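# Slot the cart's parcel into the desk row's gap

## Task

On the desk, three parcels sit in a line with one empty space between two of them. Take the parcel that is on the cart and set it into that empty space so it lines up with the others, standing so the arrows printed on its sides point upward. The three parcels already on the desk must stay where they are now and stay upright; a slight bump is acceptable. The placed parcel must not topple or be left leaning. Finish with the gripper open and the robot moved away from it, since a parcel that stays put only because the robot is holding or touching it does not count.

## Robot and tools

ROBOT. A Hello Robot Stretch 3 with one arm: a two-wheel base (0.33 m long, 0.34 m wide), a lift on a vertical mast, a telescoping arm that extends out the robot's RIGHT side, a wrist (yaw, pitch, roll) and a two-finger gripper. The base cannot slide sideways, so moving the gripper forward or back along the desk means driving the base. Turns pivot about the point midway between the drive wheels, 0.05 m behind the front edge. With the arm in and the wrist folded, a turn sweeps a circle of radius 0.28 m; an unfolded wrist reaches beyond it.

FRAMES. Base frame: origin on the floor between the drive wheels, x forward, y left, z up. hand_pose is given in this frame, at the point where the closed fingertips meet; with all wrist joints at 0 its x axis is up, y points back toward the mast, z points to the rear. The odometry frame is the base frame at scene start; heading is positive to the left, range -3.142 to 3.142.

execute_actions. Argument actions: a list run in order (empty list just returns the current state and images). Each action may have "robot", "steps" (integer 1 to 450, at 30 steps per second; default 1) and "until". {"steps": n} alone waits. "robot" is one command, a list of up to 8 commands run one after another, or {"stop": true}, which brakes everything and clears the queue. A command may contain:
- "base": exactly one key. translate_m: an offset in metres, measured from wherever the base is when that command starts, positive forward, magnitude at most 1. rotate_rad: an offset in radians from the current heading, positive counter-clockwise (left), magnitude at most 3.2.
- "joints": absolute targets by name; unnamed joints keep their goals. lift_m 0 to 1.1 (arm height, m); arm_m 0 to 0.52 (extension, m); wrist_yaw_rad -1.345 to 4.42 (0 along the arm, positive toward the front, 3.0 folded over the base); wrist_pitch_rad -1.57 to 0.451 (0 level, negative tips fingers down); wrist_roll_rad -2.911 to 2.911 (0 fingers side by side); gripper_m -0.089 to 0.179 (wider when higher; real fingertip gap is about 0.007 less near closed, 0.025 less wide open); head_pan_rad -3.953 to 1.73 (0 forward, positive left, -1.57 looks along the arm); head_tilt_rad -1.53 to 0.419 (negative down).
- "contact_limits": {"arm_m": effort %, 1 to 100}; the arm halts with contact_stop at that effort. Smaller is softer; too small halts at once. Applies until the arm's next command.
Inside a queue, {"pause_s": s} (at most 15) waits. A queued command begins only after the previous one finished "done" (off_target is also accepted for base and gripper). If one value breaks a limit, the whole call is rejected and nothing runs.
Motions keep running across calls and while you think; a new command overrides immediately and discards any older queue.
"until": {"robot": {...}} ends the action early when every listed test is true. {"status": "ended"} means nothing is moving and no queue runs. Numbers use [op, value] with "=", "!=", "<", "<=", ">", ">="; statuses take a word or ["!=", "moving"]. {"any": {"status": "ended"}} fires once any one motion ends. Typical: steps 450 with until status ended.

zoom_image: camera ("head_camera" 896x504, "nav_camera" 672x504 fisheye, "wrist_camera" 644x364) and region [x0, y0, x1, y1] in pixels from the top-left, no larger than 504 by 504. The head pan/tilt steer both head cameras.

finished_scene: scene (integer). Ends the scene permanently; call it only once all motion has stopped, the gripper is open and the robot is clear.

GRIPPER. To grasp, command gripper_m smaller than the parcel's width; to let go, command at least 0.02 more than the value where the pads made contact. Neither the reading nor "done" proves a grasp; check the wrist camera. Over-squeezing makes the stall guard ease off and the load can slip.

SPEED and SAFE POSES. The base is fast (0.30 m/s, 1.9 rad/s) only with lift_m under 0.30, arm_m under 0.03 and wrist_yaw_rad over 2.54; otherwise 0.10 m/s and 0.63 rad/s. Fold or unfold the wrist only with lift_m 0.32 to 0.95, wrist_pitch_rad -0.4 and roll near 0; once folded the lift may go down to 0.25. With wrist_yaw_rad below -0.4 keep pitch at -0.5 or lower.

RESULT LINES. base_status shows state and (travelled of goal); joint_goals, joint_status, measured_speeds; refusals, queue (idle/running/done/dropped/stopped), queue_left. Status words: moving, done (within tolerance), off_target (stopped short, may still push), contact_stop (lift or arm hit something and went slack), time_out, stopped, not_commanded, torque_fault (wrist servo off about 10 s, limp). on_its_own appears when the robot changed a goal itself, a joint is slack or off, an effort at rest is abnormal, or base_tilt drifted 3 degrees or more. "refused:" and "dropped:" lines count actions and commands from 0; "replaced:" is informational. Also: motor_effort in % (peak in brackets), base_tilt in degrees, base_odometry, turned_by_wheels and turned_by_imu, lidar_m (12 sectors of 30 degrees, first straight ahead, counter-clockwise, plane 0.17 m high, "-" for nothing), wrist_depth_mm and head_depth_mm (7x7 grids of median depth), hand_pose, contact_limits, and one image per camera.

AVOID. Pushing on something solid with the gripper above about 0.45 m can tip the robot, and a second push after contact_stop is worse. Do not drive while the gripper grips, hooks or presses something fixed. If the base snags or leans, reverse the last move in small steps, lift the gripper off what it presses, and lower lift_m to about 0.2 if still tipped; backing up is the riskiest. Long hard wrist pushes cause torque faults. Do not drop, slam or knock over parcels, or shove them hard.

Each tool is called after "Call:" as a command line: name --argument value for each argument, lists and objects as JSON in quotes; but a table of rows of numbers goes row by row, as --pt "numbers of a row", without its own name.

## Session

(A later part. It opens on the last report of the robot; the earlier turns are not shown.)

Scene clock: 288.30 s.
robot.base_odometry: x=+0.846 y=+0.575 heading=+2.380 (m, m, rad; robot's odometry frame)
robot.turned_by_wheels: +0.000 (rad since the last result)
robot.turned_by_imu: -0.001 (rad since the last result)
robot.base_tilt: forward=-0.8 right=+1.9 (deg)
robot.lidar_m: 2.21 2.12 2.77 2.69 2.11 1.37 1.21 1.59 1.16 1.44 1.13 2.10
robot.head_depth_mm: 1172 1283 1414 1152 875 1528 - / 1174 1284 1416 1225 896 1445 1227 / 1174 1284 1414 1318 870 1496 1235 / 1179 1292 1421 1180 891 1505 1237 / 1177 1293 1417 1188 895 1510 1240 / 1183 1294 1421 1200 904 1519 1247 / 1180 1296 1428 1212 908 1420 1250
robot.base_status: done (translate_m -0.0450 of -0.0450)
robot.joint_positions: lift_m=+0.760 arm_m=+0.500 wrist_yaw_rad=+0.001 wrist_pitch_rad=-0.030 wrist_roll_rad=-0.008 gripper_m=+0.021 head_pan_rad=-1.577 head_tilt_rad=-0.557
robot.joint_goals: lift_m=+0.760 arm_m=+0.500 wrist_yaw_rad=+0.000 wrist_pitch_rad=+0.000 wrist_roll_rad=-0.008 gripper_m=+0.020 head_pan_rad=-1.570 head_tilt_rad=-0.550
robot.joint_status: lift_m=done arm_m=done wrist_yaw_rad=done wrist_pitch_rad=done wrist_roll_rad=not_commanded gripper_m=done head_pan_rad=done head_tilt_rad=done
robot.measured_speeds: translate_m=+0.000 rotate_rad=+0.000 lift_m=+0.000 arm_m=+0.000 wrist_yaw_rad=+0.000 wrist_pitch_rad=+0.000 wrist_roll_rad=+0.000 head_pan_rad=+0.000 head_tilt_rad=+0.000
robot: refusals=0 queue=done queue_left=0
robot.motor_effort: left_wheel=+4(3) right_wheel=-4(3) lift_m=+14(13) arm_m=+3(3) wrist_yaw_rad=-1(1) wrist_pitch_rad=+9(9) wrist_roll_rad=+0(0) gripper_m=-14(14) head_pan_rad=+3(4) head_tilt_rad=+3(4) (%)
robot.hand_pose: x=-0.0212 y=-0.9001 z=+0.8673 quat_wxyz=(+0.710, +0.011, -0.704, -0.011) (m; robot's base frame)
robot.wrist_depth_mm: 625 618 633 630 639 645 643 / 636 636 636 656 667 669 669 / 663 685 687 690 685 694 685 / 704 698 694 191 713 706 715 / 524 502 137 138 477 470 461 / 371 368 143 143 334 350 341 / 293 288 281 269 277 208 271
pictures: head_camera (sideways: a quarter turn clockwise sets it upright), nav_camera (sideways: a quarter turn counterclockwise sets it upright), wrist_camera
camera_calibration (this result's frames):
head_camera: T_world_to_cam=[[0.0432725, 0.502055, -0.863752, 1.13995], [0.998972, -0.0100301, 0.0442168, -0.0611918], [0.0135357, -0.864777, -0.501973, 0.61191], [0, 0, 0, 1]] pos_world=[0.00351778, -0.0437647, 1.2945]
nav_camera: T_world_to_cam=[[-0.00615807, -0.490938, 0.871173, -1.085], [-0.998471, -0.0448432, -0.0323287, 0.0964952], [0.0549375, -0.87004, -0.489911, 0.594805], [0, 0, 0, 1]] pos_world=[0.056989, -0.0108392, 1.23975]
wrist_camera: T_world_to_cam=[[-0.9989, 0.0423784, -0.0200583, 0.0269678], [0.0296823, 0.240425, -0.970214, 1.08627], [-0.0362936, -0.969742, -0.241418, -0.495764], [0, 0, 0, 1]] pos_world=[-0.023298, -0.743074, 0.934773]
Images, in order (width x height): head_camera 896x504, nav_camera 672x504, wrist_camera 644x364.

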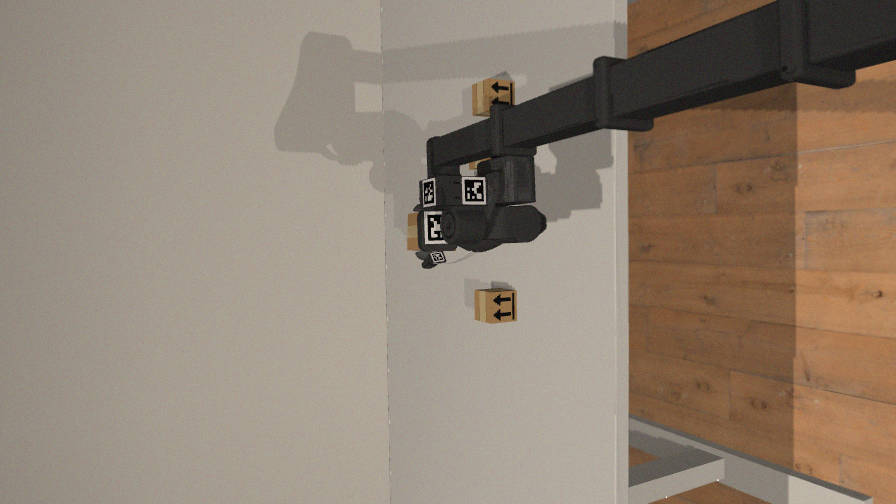

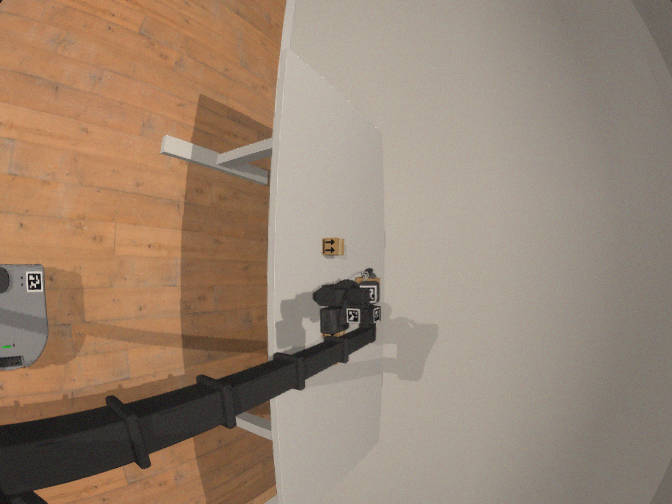

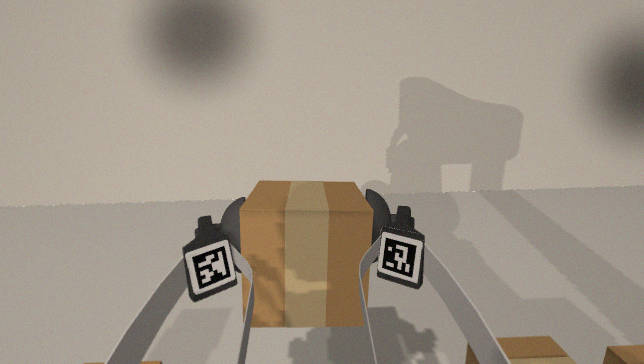

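Call:
execute_actions --actions '[{"robot": {"joints": {"lift_m": 0.70}}, "steps": 200, "until": {"robot": {"status": "ended"}}}]'

Scene clock: 293.30 s.
robot.base_odometry: x=+0.846 y=+0.575 heading=+2.380 (m, m, rad; robot's odometry frame)
robot.turned_by_wheels: +0.000 (rad since the last result)
robot.turned_by_imu: -0.001 (rad since the last result)
robot.base_tilt: forward=-0.7 right=+1.9 (deg)
robot.lidar_m: 2.21 2.13 2.77 2.70 2.11 1.37 1.21 1.60 1.16 1.44 1.13 2.11
robot.head_depth_mm: 1170 1286 1416 1150 874 1506 - / 1174 1282 1414 1164 880 1457 1228 / 1172 1287 1413 1242 822 1496 1235 / 1173 1291 1413 1245 872 1505 1234 / 1182 1294 1425 1193 898 1507 1238 / 1177 1294 1426 1204 898 1515 1248 / 1181 1295 1430 1211 905 1424 1250
robot.base_status: done (translate_m -0.0450 of -0.0450)
robot.joint_positions: lift_m=+0.700 arm_m=+0.500 wrist_yaw_rad=+0.001 wrist_pitch_rad=-0.030 wrist_roll_rad=-0.008 gripper_m=+0.021 head_pan_rad=-1.577 head_tilt_rad=-0.557
robot.joint_goals: lift_m=+0.700 arm_m=+0.500 wrist_yaw_rad=+0.000 wrist_pitch_rad=+0.000 wrist_roll_rad=-0.008 gripper_m=+0.020 head_pan_rad=-1.570 head_tilt_rad=-0.550
robot.joint_status: lift_m=done arm_m=done wrist_yaw_rad=done wrist_pitch_rad=done wrist_roll_rad=not_commanded gripper_m=done head_pan_rad=done head_tilt_rad=done
robot.measured_speeds: translate_m=+0.000 rotate_rad=+0.000 lift_m=+0.000 arm_m=+0.000 wrist_yaw_rad=+0.000 wrist_pitch_rad=+0.000 wrist_roll_rad=+0.000 head_pan_rad=+0.000 head_tilt_rad=+0.000
robot: refusals=0 queue=done queue_left=0
robot.motor_effort: left_wheel=+3(4) right_wheel=-4(3) lift_m=+14(14) arm_m=+3(3) wrist_yaw_rad=-1(0) wrist_pitch_rad=+9(9) wrist_roll_rad=+0(0) gripper_m=-14(14) head_pan_rad=+5(4) head_tilt_rad=+3(4) (%)
robot.hand_pose: x=-0.0212 y=-0.9001 z=+0.8073 quat_wxyz=(+0.710, +0.011, -0.704, -0.011) (m; robot's base frame)
robot.wrist_depth_mm: 621 630 624 628 637 631 642 / 652 648 646 644 675 668 675 / 657 676 686 668 687 705 694 / 619 613 581 191 540 526 504 / 377 365 137 138 340 335 329 / 263 250 143 143 243 172 157 / 139 177 203 193 199 150 141
pictures: head_camera (sideways: a quarter turn clockwise sets it upright), nav_camera (sideways: a quarter turn counterclockwise sets it upright), wrist_camera
camera_calibration (this result's frames):
head_camera: T_world_to_cam=[[0.0432724, 0.502055, -0.863752, 1.13995], [0.998972, -0.0100299, 0.0442168, -0.0611918], [0.0135359, -0.864778, -0.501973, 0.61191], [0, 0, 0, 1]] pos_world=[0.00351779, -0.0437647, 1.2945]
nav_camera: T_world_to_cam=[[-0.00615795, -0.490938, 0.871173, -1.085], [-0.998471, -0.0448434, -0.0323287, 0.0964952], [0.0549377, -0.87004, -0.489911, 0.594805], [0, 0, 0, 1]] pos_world=[0.056989, -0.0108392, 1.23975]
wrist_camera: T_world_to_cam=[[-0.9989, 0.0423785, -0.0200583, 0.0257642], [0.0296823, 0.240424, -0.970214, 1.02805], [-0.0362938, -0.969742, -0.241417, -0.510253], [0, 0, 0, 1]] pos_world=[-0.0232981, -0.743074, 0.874763]
Images, in order (width x height): head_camera 896x504, nav_camera 672x504, wrist_camera 644x364.

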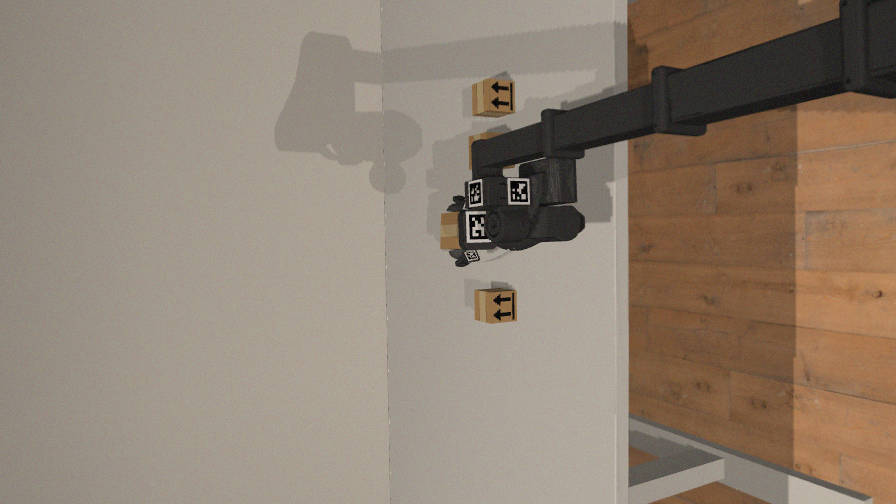

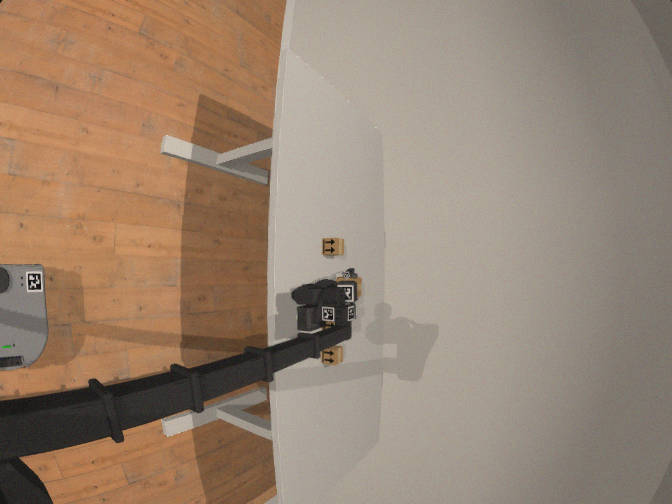

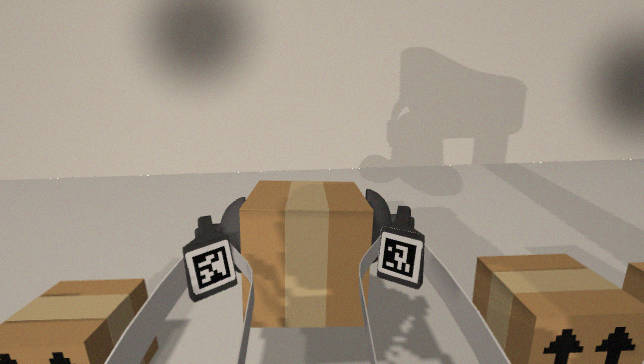

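Call:
execute_actions --actions '[{"robot": {"joints": {"lift_m": 0.677}}, "steps": 200, "until": {"robot": {"status": "ended"}}}]'

Scene clock: 298.90 s.
robot.base_odometry: x=+0.846 y=+0.575 heading=+2.380 (m, m, rad; robot's odometry frame)
robot.turned_by_wheels: +0.000 (rad since the last result)
robot.turned_by_imu: -0.001 (rad since the last result)
robot.base_tilt: forward=-0.8 right=+1.9 (deg)
robot.lidar_m: 2.21 2.14 2.77 2.70 2.11 1.37 1.21 1.60 1.16 1.45 1.13 2.11
robot.head_depth_mm: 1171 1282 1419 1151 880 1486 1248 / 1171 1281 1423 1164 884 - 1227 / 1174 1284 1413 1237 819 1496 1230 / 1179 1289 1424 1245 890 1502 1236 / 1184 1292 1430 1192 899 1513 1245 / 1186 1290 1422 1196 904 1521 1245 / 1180 1294 1432 1212 908 1427 1251
robot.base_status: done (translate_m -0.0450 of -0.0450)
robot.joint_positions: lift_m=+0.677 arm_m=+0.500 wrist_yaw_rad=+0.001 wrist_pitch_rad=-0.030 wrist_roll_rad=-0.008 gripper_m=+0.021 head_pan_rad=-1.577 head_tilt_rad=-0.557
robot.joint_goals: lift_m=+0.677 arm_m=+0.500 wrist_yaw_rad=+0.000 wrist_pitch_rad=+0.000 wrist_roll_rad=-0.008 gripper_m=+0.020 head_pan_rad=-1.570 head_tilt_rad=-0.550
robot.joint_status: lift_m=done arm_m=done wrist_yaw_rad=done wrist_pitch_rad=done wrist_roll_rad=not_commanded gripper_m=done head_pan_rad=done head_tilt_rad=done
robot.measured_speeds: translate_m=+0.000 rotate_rad=+0.000 lift_m=+0.000 arm_m=+0.000 wrist_yaw_rad=+0.000 wrist_pitch_rad=+0.000 wrist_roll_rad=+0.000 head_pan_rad=+0.000 head_tilt_rad=+0.000
robot: refusals=0 queue=done queue_left=0
robot.motor_effort: left_wheel=+3(3) right_wheel=-4(4) lift_m=+14(14) arm_m=+2(3) wrist_yaw_rad=+0(0) wrist_pitch_rad=+9(9) wrist_roll_rad=+0(0) gripper_m=-14(14) head_pan_rad=+3(3) head_tilt_rad=+4(4) (%)
robot.hand_pose: x=-0.0212 y=-0.9001 z=+0.7843 quat_wxyz=(+0.710, +0.011, -0.704, -0.011) (m; robot's base frame)
robot.wrist_depth_mm: 621 611 641 634 635 646 652 / 657 646 659 649 663 658 657 / 658 679 684 685 694 686 706 / 529 516 490 190 466 450 427 / 319 309 138 138 291 178 175 / 139 166 143 143 205 160 134 / 137 160 171 164 168 150 141
pictures: head_camera (sideways: a quarter turn clockwise sets it upright), nav_camera (sideways: a quarter turn counterclockwise sets it upright), wrist_camera
camera_calibration (this result's frames):
head_camera: T_world_to_cam=[[0.0432724, 0.502055, -0.863752, 1.13995], [0.998972, -0.01003, 0.0442168, -0.0611918], [0.0135358, -0.864778, -0.501973, 0.61191], [0, 0, 0, 1]] pos_world=[0.00351778, -0.0437647, 1.2945]
nav_camera: T_world_to_cam=[[-0.00615801, -0.490938, 0.871173, -1.085], [-0.998471, -0.0448433, -0.0323287, 0.0964952], [0.0549376, -0.87004, -0.489911, 0.594805], [0, 0, 0, 1]] pos_world=[0.056989, -0.0108392, 1.23975]
wrist_camera: T_world_to_cam=[[-0.9989, 0.0423786, -0.0200584, 0.0253032], [0.0296824, 0.240424, -0.970214, 1.00574], [-0.0362938, -0.969742, -0.241417, -0.515804], [0, 0, 0, 1]] pos_world=[-0.0232981, -0.743075, 0.851771]
Images, in order (width x height): head_camera 896x504, nav_camera 672x504, wrist_camera 644x364.

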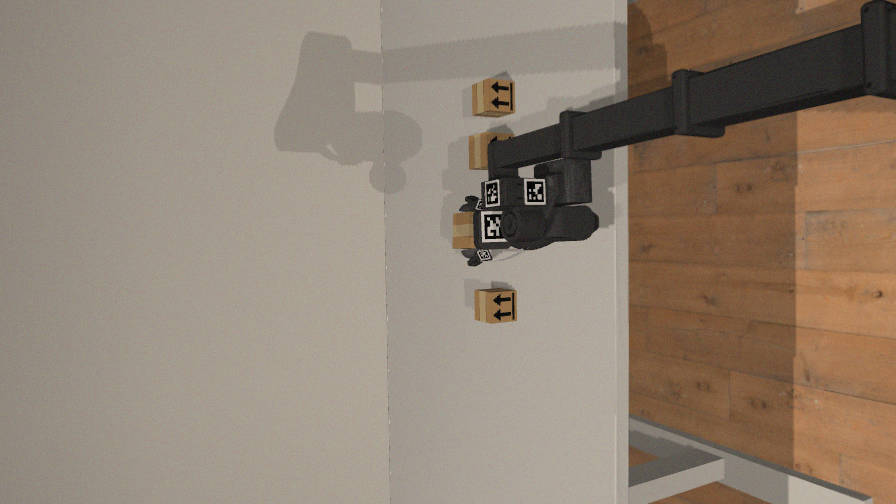

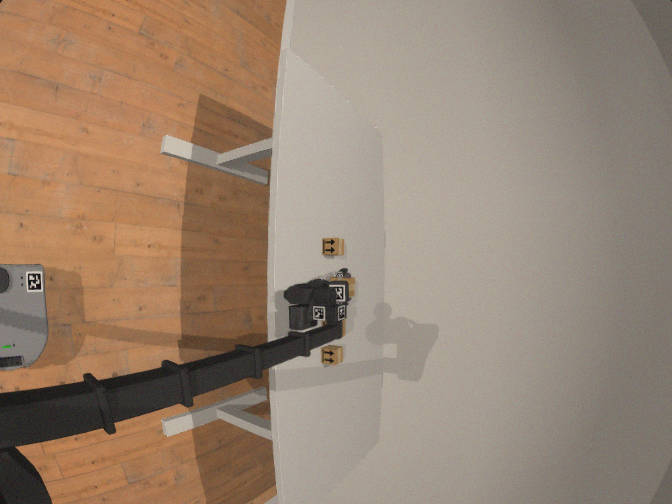

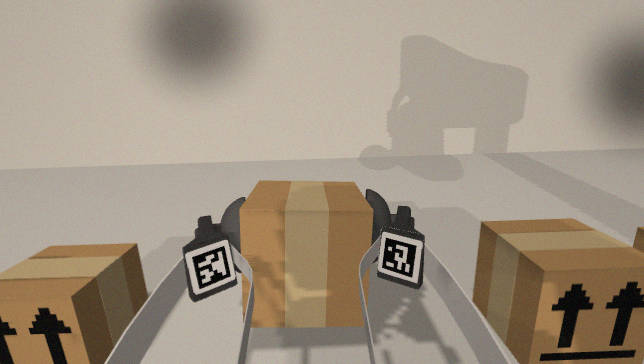

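Call:
execute_actions --actions '[{"robot": {"joints": {"gripper_m": 0.09}}, "steps": 150, "until": {"robot": {"status": "ended"}}}]'

Scene clock: 303.03 s.
robot.base_odometry: x=+0.846 y=+0.575 heading=+2.380 (m, m, rad; robot's odometry frame)
robot.turned_by_wheels: +0.000 (rad since the last result)
robot.turned_by_imu: -0.001 (rad since the last result)
robot.base_tilt: forward=-0.8 right=+1.9 (deg)
robot.lidar_m: 2.21 2.13 2.77 2.70 2.11 1.37 1.21 1.59 1.16 1.45 1.13 2.10
robot.head_depth_mm: 1172 1284 1411 1153 875 1475 1250 / 1168 1282 1420 1158 880 - 1231 / 1173 1292 1421 1238 819 1499 1235 / 1175 1285 1420 1248 891 1509 1237 / 1180 1288 1427 1191 895 1515 1239 / 1181 1295 1426 1201 902 1521 1246 / 1182 1288 1426 1208 909 1419 1250
robot.base_status: done (translate_m -0.0450 of -0.0450)
robot.joint_positions: lift_m=+0.677 arm_m=+0.500 wrist_yaw_rad=+0.001 wrist_pitch_rad=-0.024 wrist_roll_rad=-0.008 gripper_m=+0.090 head_pan_rad=-1.577 head_tilt_rad=-0.557
robot.joint_goals: lift_m=+0.677 arm_m=+0.500 wrist_yaw_rad=+0.000 wrist_pitch_rad=+0.000 wrist_roll_rad=-0.008 gripper_m=+0.090 head_pan_rad=-1.570 head_tilt_rad=-0.550
robot.joint_status: lift_m=done arm_m=done wrist_yaw_rad=done wrist_pitch_rad=done wrist_roll_rad=not_commanded gripper_m=done head_pan_rad=done head_tilt_rad=done
robot.measured_speeds: translate_m=+0.000 rotate_rad=+0.000 lift_m=+0.000 arm_m=+0.000 wrist_yaw_rad=+0.000 wrist_pitch_rad=+0.000 wrist_roll_rad=+0.000 head_pan_rad=+0.000 head_tilt_rad=+0.000
robot: refusals=0 queue=done queue_left=0
robot.motor_effort: left_wheel=+3(4) right_wheel=-4(4) lift_m=+14(14) arm_m=+2(3) wrist_yaw_rad=-1(0) wrist_pitch_rad=+7(9) wrist_roll_rad=+0(0) gripper_m=+1(78) head_pan_rad=+3(5) head_tilt_rad=+4(3) (%)
robot.hand_pose: x=-0.0212 y=-0.9002 z=+0.7858 quat_wxyz=(+0.710, +0.009, -0.704, -0.008) (m; robot's base frame)
robot.wrist_depth_mm: 625 619 626 635 639 639 652 / 641 644 654 662 661 651 674 / 667 678 676 688 689 697 683 / 548 530 509 490 470 451 438 / 325 319 308 167 317 181 178 / 141 158 134 121 205 149 134 / 137 169 162 123 167 153 139
pictures: head_camera (sideways: a quarter turn clockwise sets it upright), nav_camera (sideways: a quarter turn counterclockwise sets it upright), wrist_camera
camera_calibration (this result's frames):
head_camera: T_world_to_cam=[[0.0432724, 0.502055, -0.863752, 1.13995], [0.998972, -0.01003, 0.0442168, -0.0611918], [0.0135358, -0.864777, -0.501973, 0.61191], [0, 0, 0, 1]] pos_world=[0.00351778, -0.0437647, 1.2945]
nav_camera: T_world_to_cam=[[-0.00615801, -0.490938, 0.871173, -1.085], [-0.998471, -0.0448433, -0.0323287, 0.0964952], [0.0549376, -0.87004, -0.489911, 0.594805], [0, 0, 0, 1]] pos_world=[0.056989, -0.0108392, 1.23975]
wrist_camera: T_world_to_cam=[[-0.99891, 0.0420259, -0.0203076, 0.0252791], [0.0296313, 0.234816, -0.971588, 1.00325], [-0.0360633, -0.971131, -0.235806, -0.521275], [0, 0, 0, 1]] pos_world=[-0.023275, -0.742868, 0.85234]
Images, in order (width x height): head_camera 896x504, nav_camera 672x504, wrist_camera 644x364.

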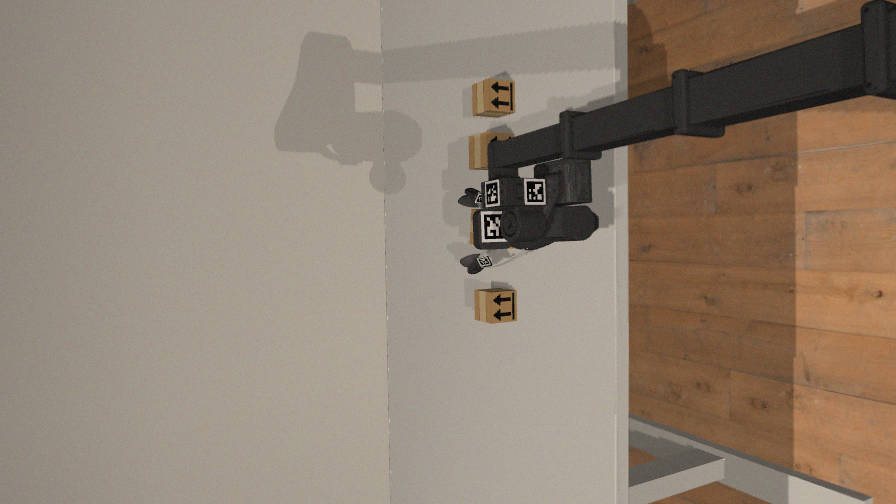

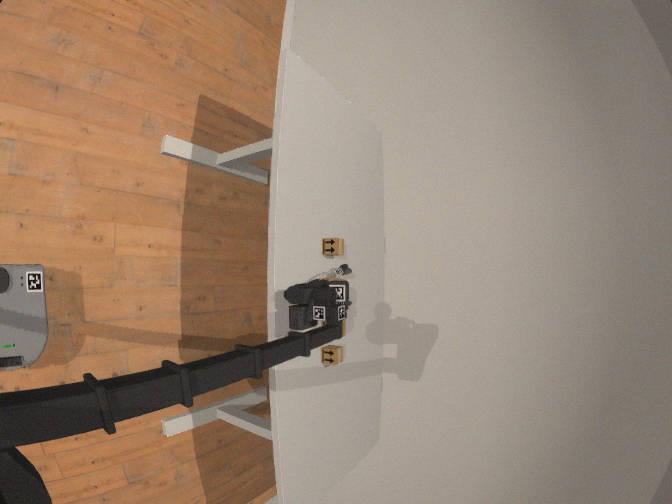

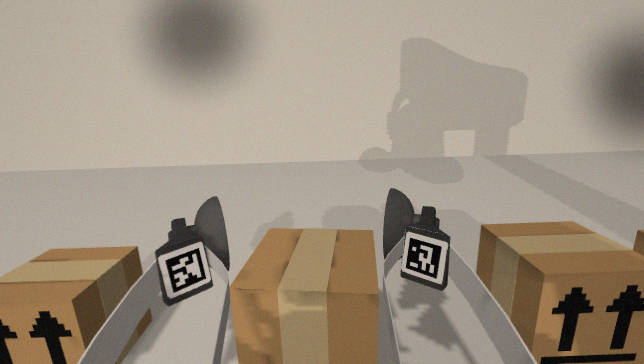

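Call:
execute_actions --actions '[{"robot": [{"joints": {"arm_m": 0.2}}, {"joints": {"lift_m": 0.78}}], "steps": 400, "until": {"robot": {"status": "ended"}}}]'

Scene clock: 311.60 s.
robot.base_odometry: x=+0.846 y=+0.575 heading=+2.380 (m, m, rad; robot's odometry frame)
robot.turned_by_wheels: +0.000 (rad since the last result)
robot.turned_by_imu: -0.001 (rad since the last result)
robot.base_tilt: forward=-0.8 right=+1.8 (deg)
robot.lidar_m: 2.21 2.13 2.76 2.70 2.12 1.37 1.21 1.59 1.16 1.45 1.13 2.11
robot.head_depth_mm: 1173 1278 1414 1160 878 - - / 1176 1280 1417 1161 880 - 1227 / 1176 1285 1424 1173 886 - 1234 / 1176 1286 1421 1178 911 1503 1238 / 1179 1289 1424 1190 898 1514 1245 / 1179 1290 1427 1200 901 1514 1246 / 1179 1293 1431 1216 908 1413 1250
robot.base_status: done (translate_m -0.0450 of -0.0450)
robot.joint_positions: lift_m=+0.780 arm_m=+0.200 wrist_yaw_rad=+0.001 wrist_pitch_rad=-0.023 wrist_roll_rad=-0.008 gripper_m=+0.090 head_pan_rad=-1.577 head_tilt_rad=-0.557
robot.joint_goals: lift_m=+0.780 arm_m=+0.200 wrist_yaw_rad=+0.000 wrist_pitch_rad=+0.000 wrist_roll_rad=-0.008 gripper_m=+0.090 head_pan_rad=-1.570 head_tilt_rad=-0.550
robot.joint_status: lift_m=done arm_m=done wrist_yaw_rad=done wrist_pitch_rad=done wrist_roll_rad=not_commanded gripper_m=done head_pan_rad=done head_tilt_rad=done
robot.measured_speeds: translate_m=+0.000 rotate_rad=+0.000 lift_m=+0.000 arm_m=+0.000 wrist_yaw_rad=+0.000 wrist_pitch_rad=+0.000 wrist_roll_rad=+0.000 head_pan_rad=+0.000 head_tilt_rad=+0.000
robot: refusals=0 queue=done queue_left=0
robot.motor_effort: left_wheel=+4(3) right_wheel=-3(3) lift_m=+24(26) arm_m=-4(4) wrist_yaw_rad=+1(2) wrist_pitch_rad=+7(7) wrist_roll_rad=+0(0) gripper_m=+1(0) head_pan_rad=+4(4) head_tilt_rad=+4(3) (%)
robot.hand_pose: x=-0.0213 y=-0.6009 z=+0.8885 quat_wxyz=(+0.710, +0.009, -0.704, -0.008) (m; robot's base frame)
robot.wrist_depth_mm: 884 845 868 906 887 914 908 / 909 920 926 934 941 953 966 / 933 971 961 960 - - - / - 952 915 865 849 824 826 / 583 574 512 504 480 518 504 / 418 417 403 399 373 378 374 / 327 317 317 314 306 303 300
pictures: head_camera (sideways: a quarter turn clockwise sets it upright), nav_camera (sideways: a quarter turn counterclockwise sets it upright), wrist_camera
camera_calibration (this result's frames):
head_camera: T_world_to_cam=[[0.0432724, 0.502052, -0.863754, 1.13995], [0.998972, -0.0100298, 0.0442168, -0.0611918], [0.0135358, -0.864779, -0.50197, 0.611906], [0, 0, 0, 1]] pos_world=[0.00351778, -0.0437647, 1.2945]
nav_camera: T_world_to_cam=[[-0.006158, -0.490935, 0.871174, -1.08501], [-0.998471, -0.0448434, -0.0323285, 0.096495], [0.0549376, -0.870041, -0.489908, 0.594801], [0, 0, 0, 1]] pos_world=[0.056989, -0.0108394, 1.23975]
wrist_camera: T_world_to_cam=[[-0.998898, 0.0422724, -0.0203685, 0.0149175], [0.029697, 0.233433, -0.971919, 1.03223], [-0.0363306, -0.971454, -0.234432, -0.207786], [0, 0, 0, 1]] pos_world=[-0.0233021, -0.443442, 0.954837]
Images, in order (width x height): head_camera 896x504, nav_camera 672x504, wrist_camera 644x364.

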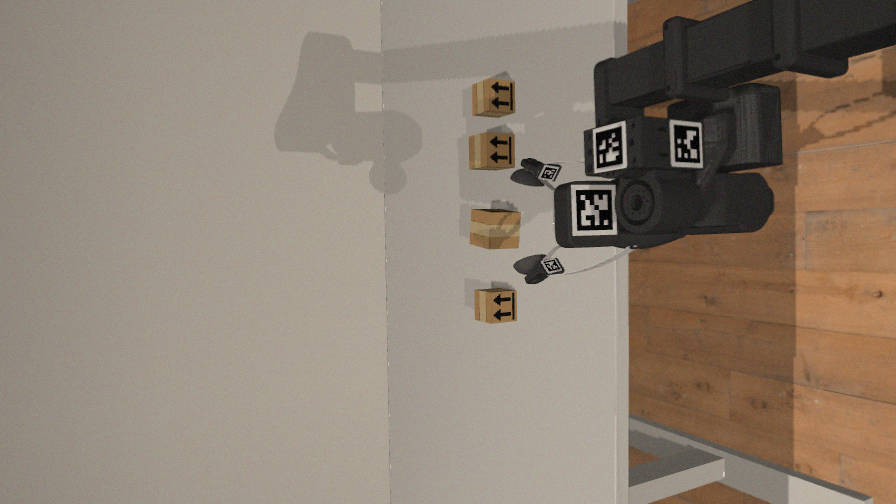

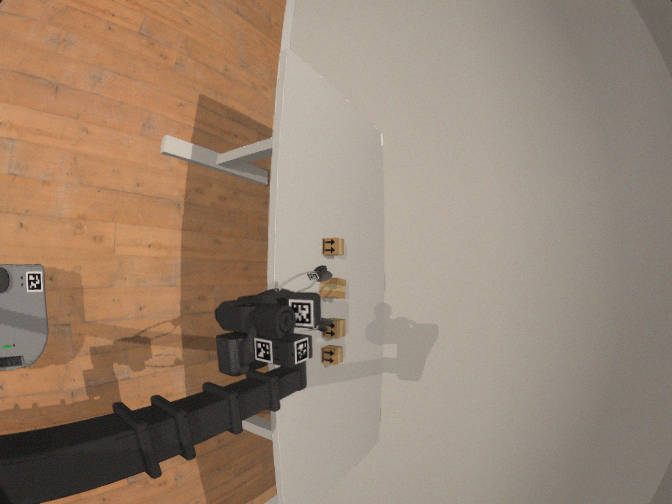

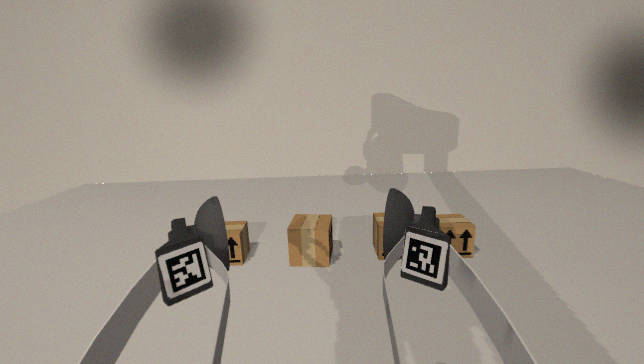

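Call:
zoom_image --camera "head_camera" --region '[440, 70, 560, 330]'

Region (440, 70, 560, 330) of head_camera's 896x504 image, scaled by 1.938, with more detail than that image has; it fills the left 233 columns of this view, and the rest is white.

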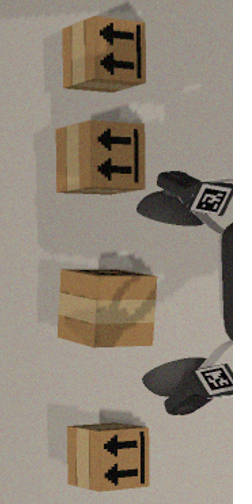

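Call:
execute_actions --actions '[{"robot": {"joints": {"arm_m": 0.02}}, "steps": 300, "until": {"robot": {"status": "ended"}}}]'

Scene clock: 324.13 s.
robot.base_odometry: x=+0.846 y=+0.575 heading=+2.380 (m, m, rad; robot's odometry frame)
robot.turned_by_wheels: +0.000 (rad since the last result)
robot.turned_by_imu: -0.001 (rad since the last result)
robot.base_tilt: forward=-0.8 right=+1.8 (deg)
robot.lidar_m: 2.21 2.14 2.78 2.70 2.11 1.37 1.21 1.59 1.16 1.44 1.13 2.10
robot.head_depth_mm: 1174 1285 1417 1154 876 1482 1247 / 1177 1286 1423 1161 881 1487 1257 / 1175 1286 1428 1174 886 1501 - / 1179 1286 1422 1182 893 1503 1240 / 1180 1292 1429 1190 897 1511 1244 / 1184 1292 1434 1201 900 1523 1244 / 1186 1295 1429 1213 909 1421 1249
robot.base_status: done (translate_m -0.0450 of -0.0450)
robot.joint_positions: lift_m=+0.780 arm_m=+0.020 wrist_yaw_rad=+0.001 wrist_pitch_rad=-0.023 wrist_roll_rad=-0.008 gripper_m=+0.090 head_pan_rad=-1.577 head_tilt_rad=-0.557
robot.joint_goals: lift_m=+0.780 arm_m=+0.020 wrist_yaw_rad=+0.000 wrist_pitch_rad=+0.000 wrist_roll_rad=-0.008 gripper_m=+0.090 head_pan_rad=-1.570 head_tilt_rad=-0.550
robot.joint_status: lift_m=done arm_m=done wrist_yaw_rad=done wrist_pitch_rad=done wrist_roll_rad=not_commanded gripper_m=done head_pan_rad=done head_tilt_rad=done
robot.measured_speeds: translate_m=+0.000 rotate_rad=+0.000 lift_m=+0.000 arm_m=+0.000 wrist_yaw_rad=+0.000 wrist_pitch_rad=+0.000 wrist_roll_rad=+0.000 head_pan_rad=+0.000 head_tilt_rad=+0.000
robot: refusals=0 queue=done queue_left=0
robot.motor_effort: left_wheel=+4(3) right_wheel=-3(3) lift_m=+24(24) arm_m=-4(4) wrist_yaw_rad=+0(1) wrist_pitch_rad=+7(7) wrist_roll_rad=+0(0) gripper_m=+1(0) head_pan_rad=+4(4) head_tilt_rad=+4(3) (%)
robot.hand_pose: x=-0.0213 y=-0.4209 z=+0.8885 quat_wxyz=(+0.710, +0.009, -0.704, -0.008) (m; robot's base frame)
robot.wrist_depth_mm: - - - - - - - / - - - - - - - / - - - - - - - / - 947 923 877 852 839 801 / 590 574 571 549 586 530 505 / 442 453 429 444 - 429 802 / - - - - - - -
pictures: head_camera (sideways: a quarter turn clockwise sets it upright), nav_camera (sideways: a quarter turn counterclockwise sets it upright), wrist_camera
camera_calibration (this result's frames):
head_camera: T_world_to_cam=[[0.0432722, 0.502039, -0.863762, 1.13996], [0.998972, -0.0100289, 0.0442168, -0.0611919], [0.013536, -0.864787, -0.501957, 0.61189], [0, 0, 0, 1]] pos_world=[0.00351779, -0.0437648, 1.2945]
nav_camera: T_world_to_cam=[[-0.0061578, -0.490922, 0.871182, -1.08502], [-0.998471, -0.0448441, -0.0323278, 0.096494], [0.0549378, -0.870049, -0.489895, 0.594784], [0, 0, 0, 1]] pos_world=[0.056989, -0.0108404, 1.23975]
wrist_camera: T_world_to_cam=[[-0.998895, 0.0423439, -0.0203686, 0.0073205], [0.0297137, 0.23343, -0.971919, 0.990214], [-0.0364002, -0.971451, -0.23443, -0.0329287], [0, 0, 0, 1]] pos_world=[-0.0233092, -0.263444, 0.954837]
Images, in order (width x height): head_camera 896x504, nav_camera 672x504, wrist_camera 644x364.

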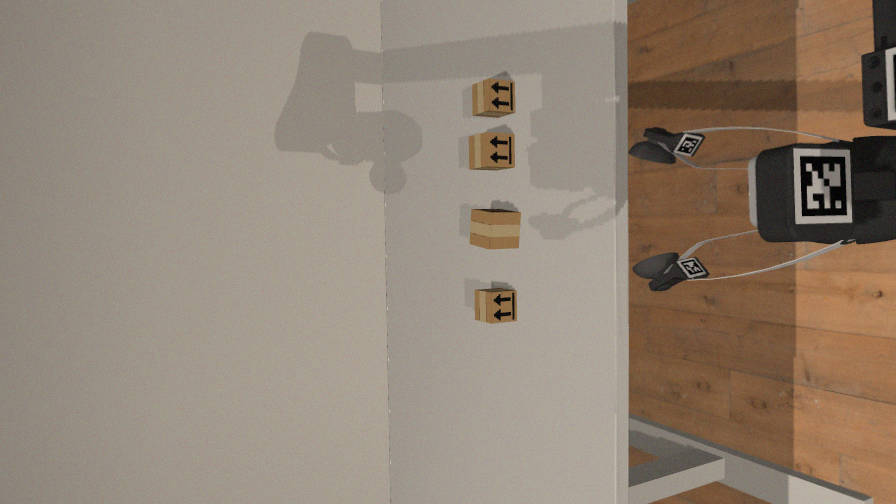

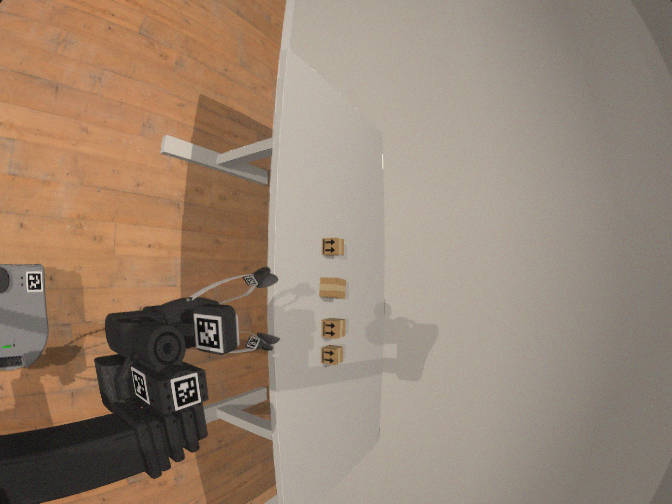

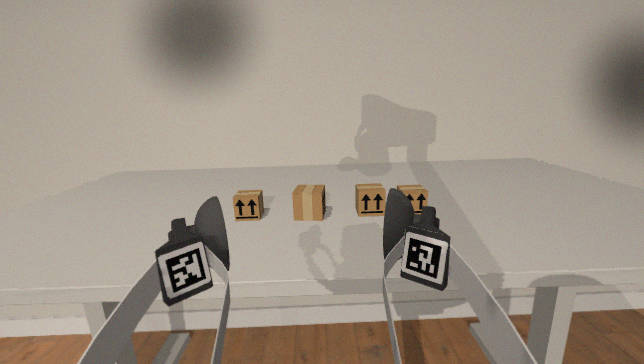

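The parcel is in the gap, upright, in line with the row, and the robot is clear.

Call:
finished_scene --scene 2

The scene is finished: the task was done.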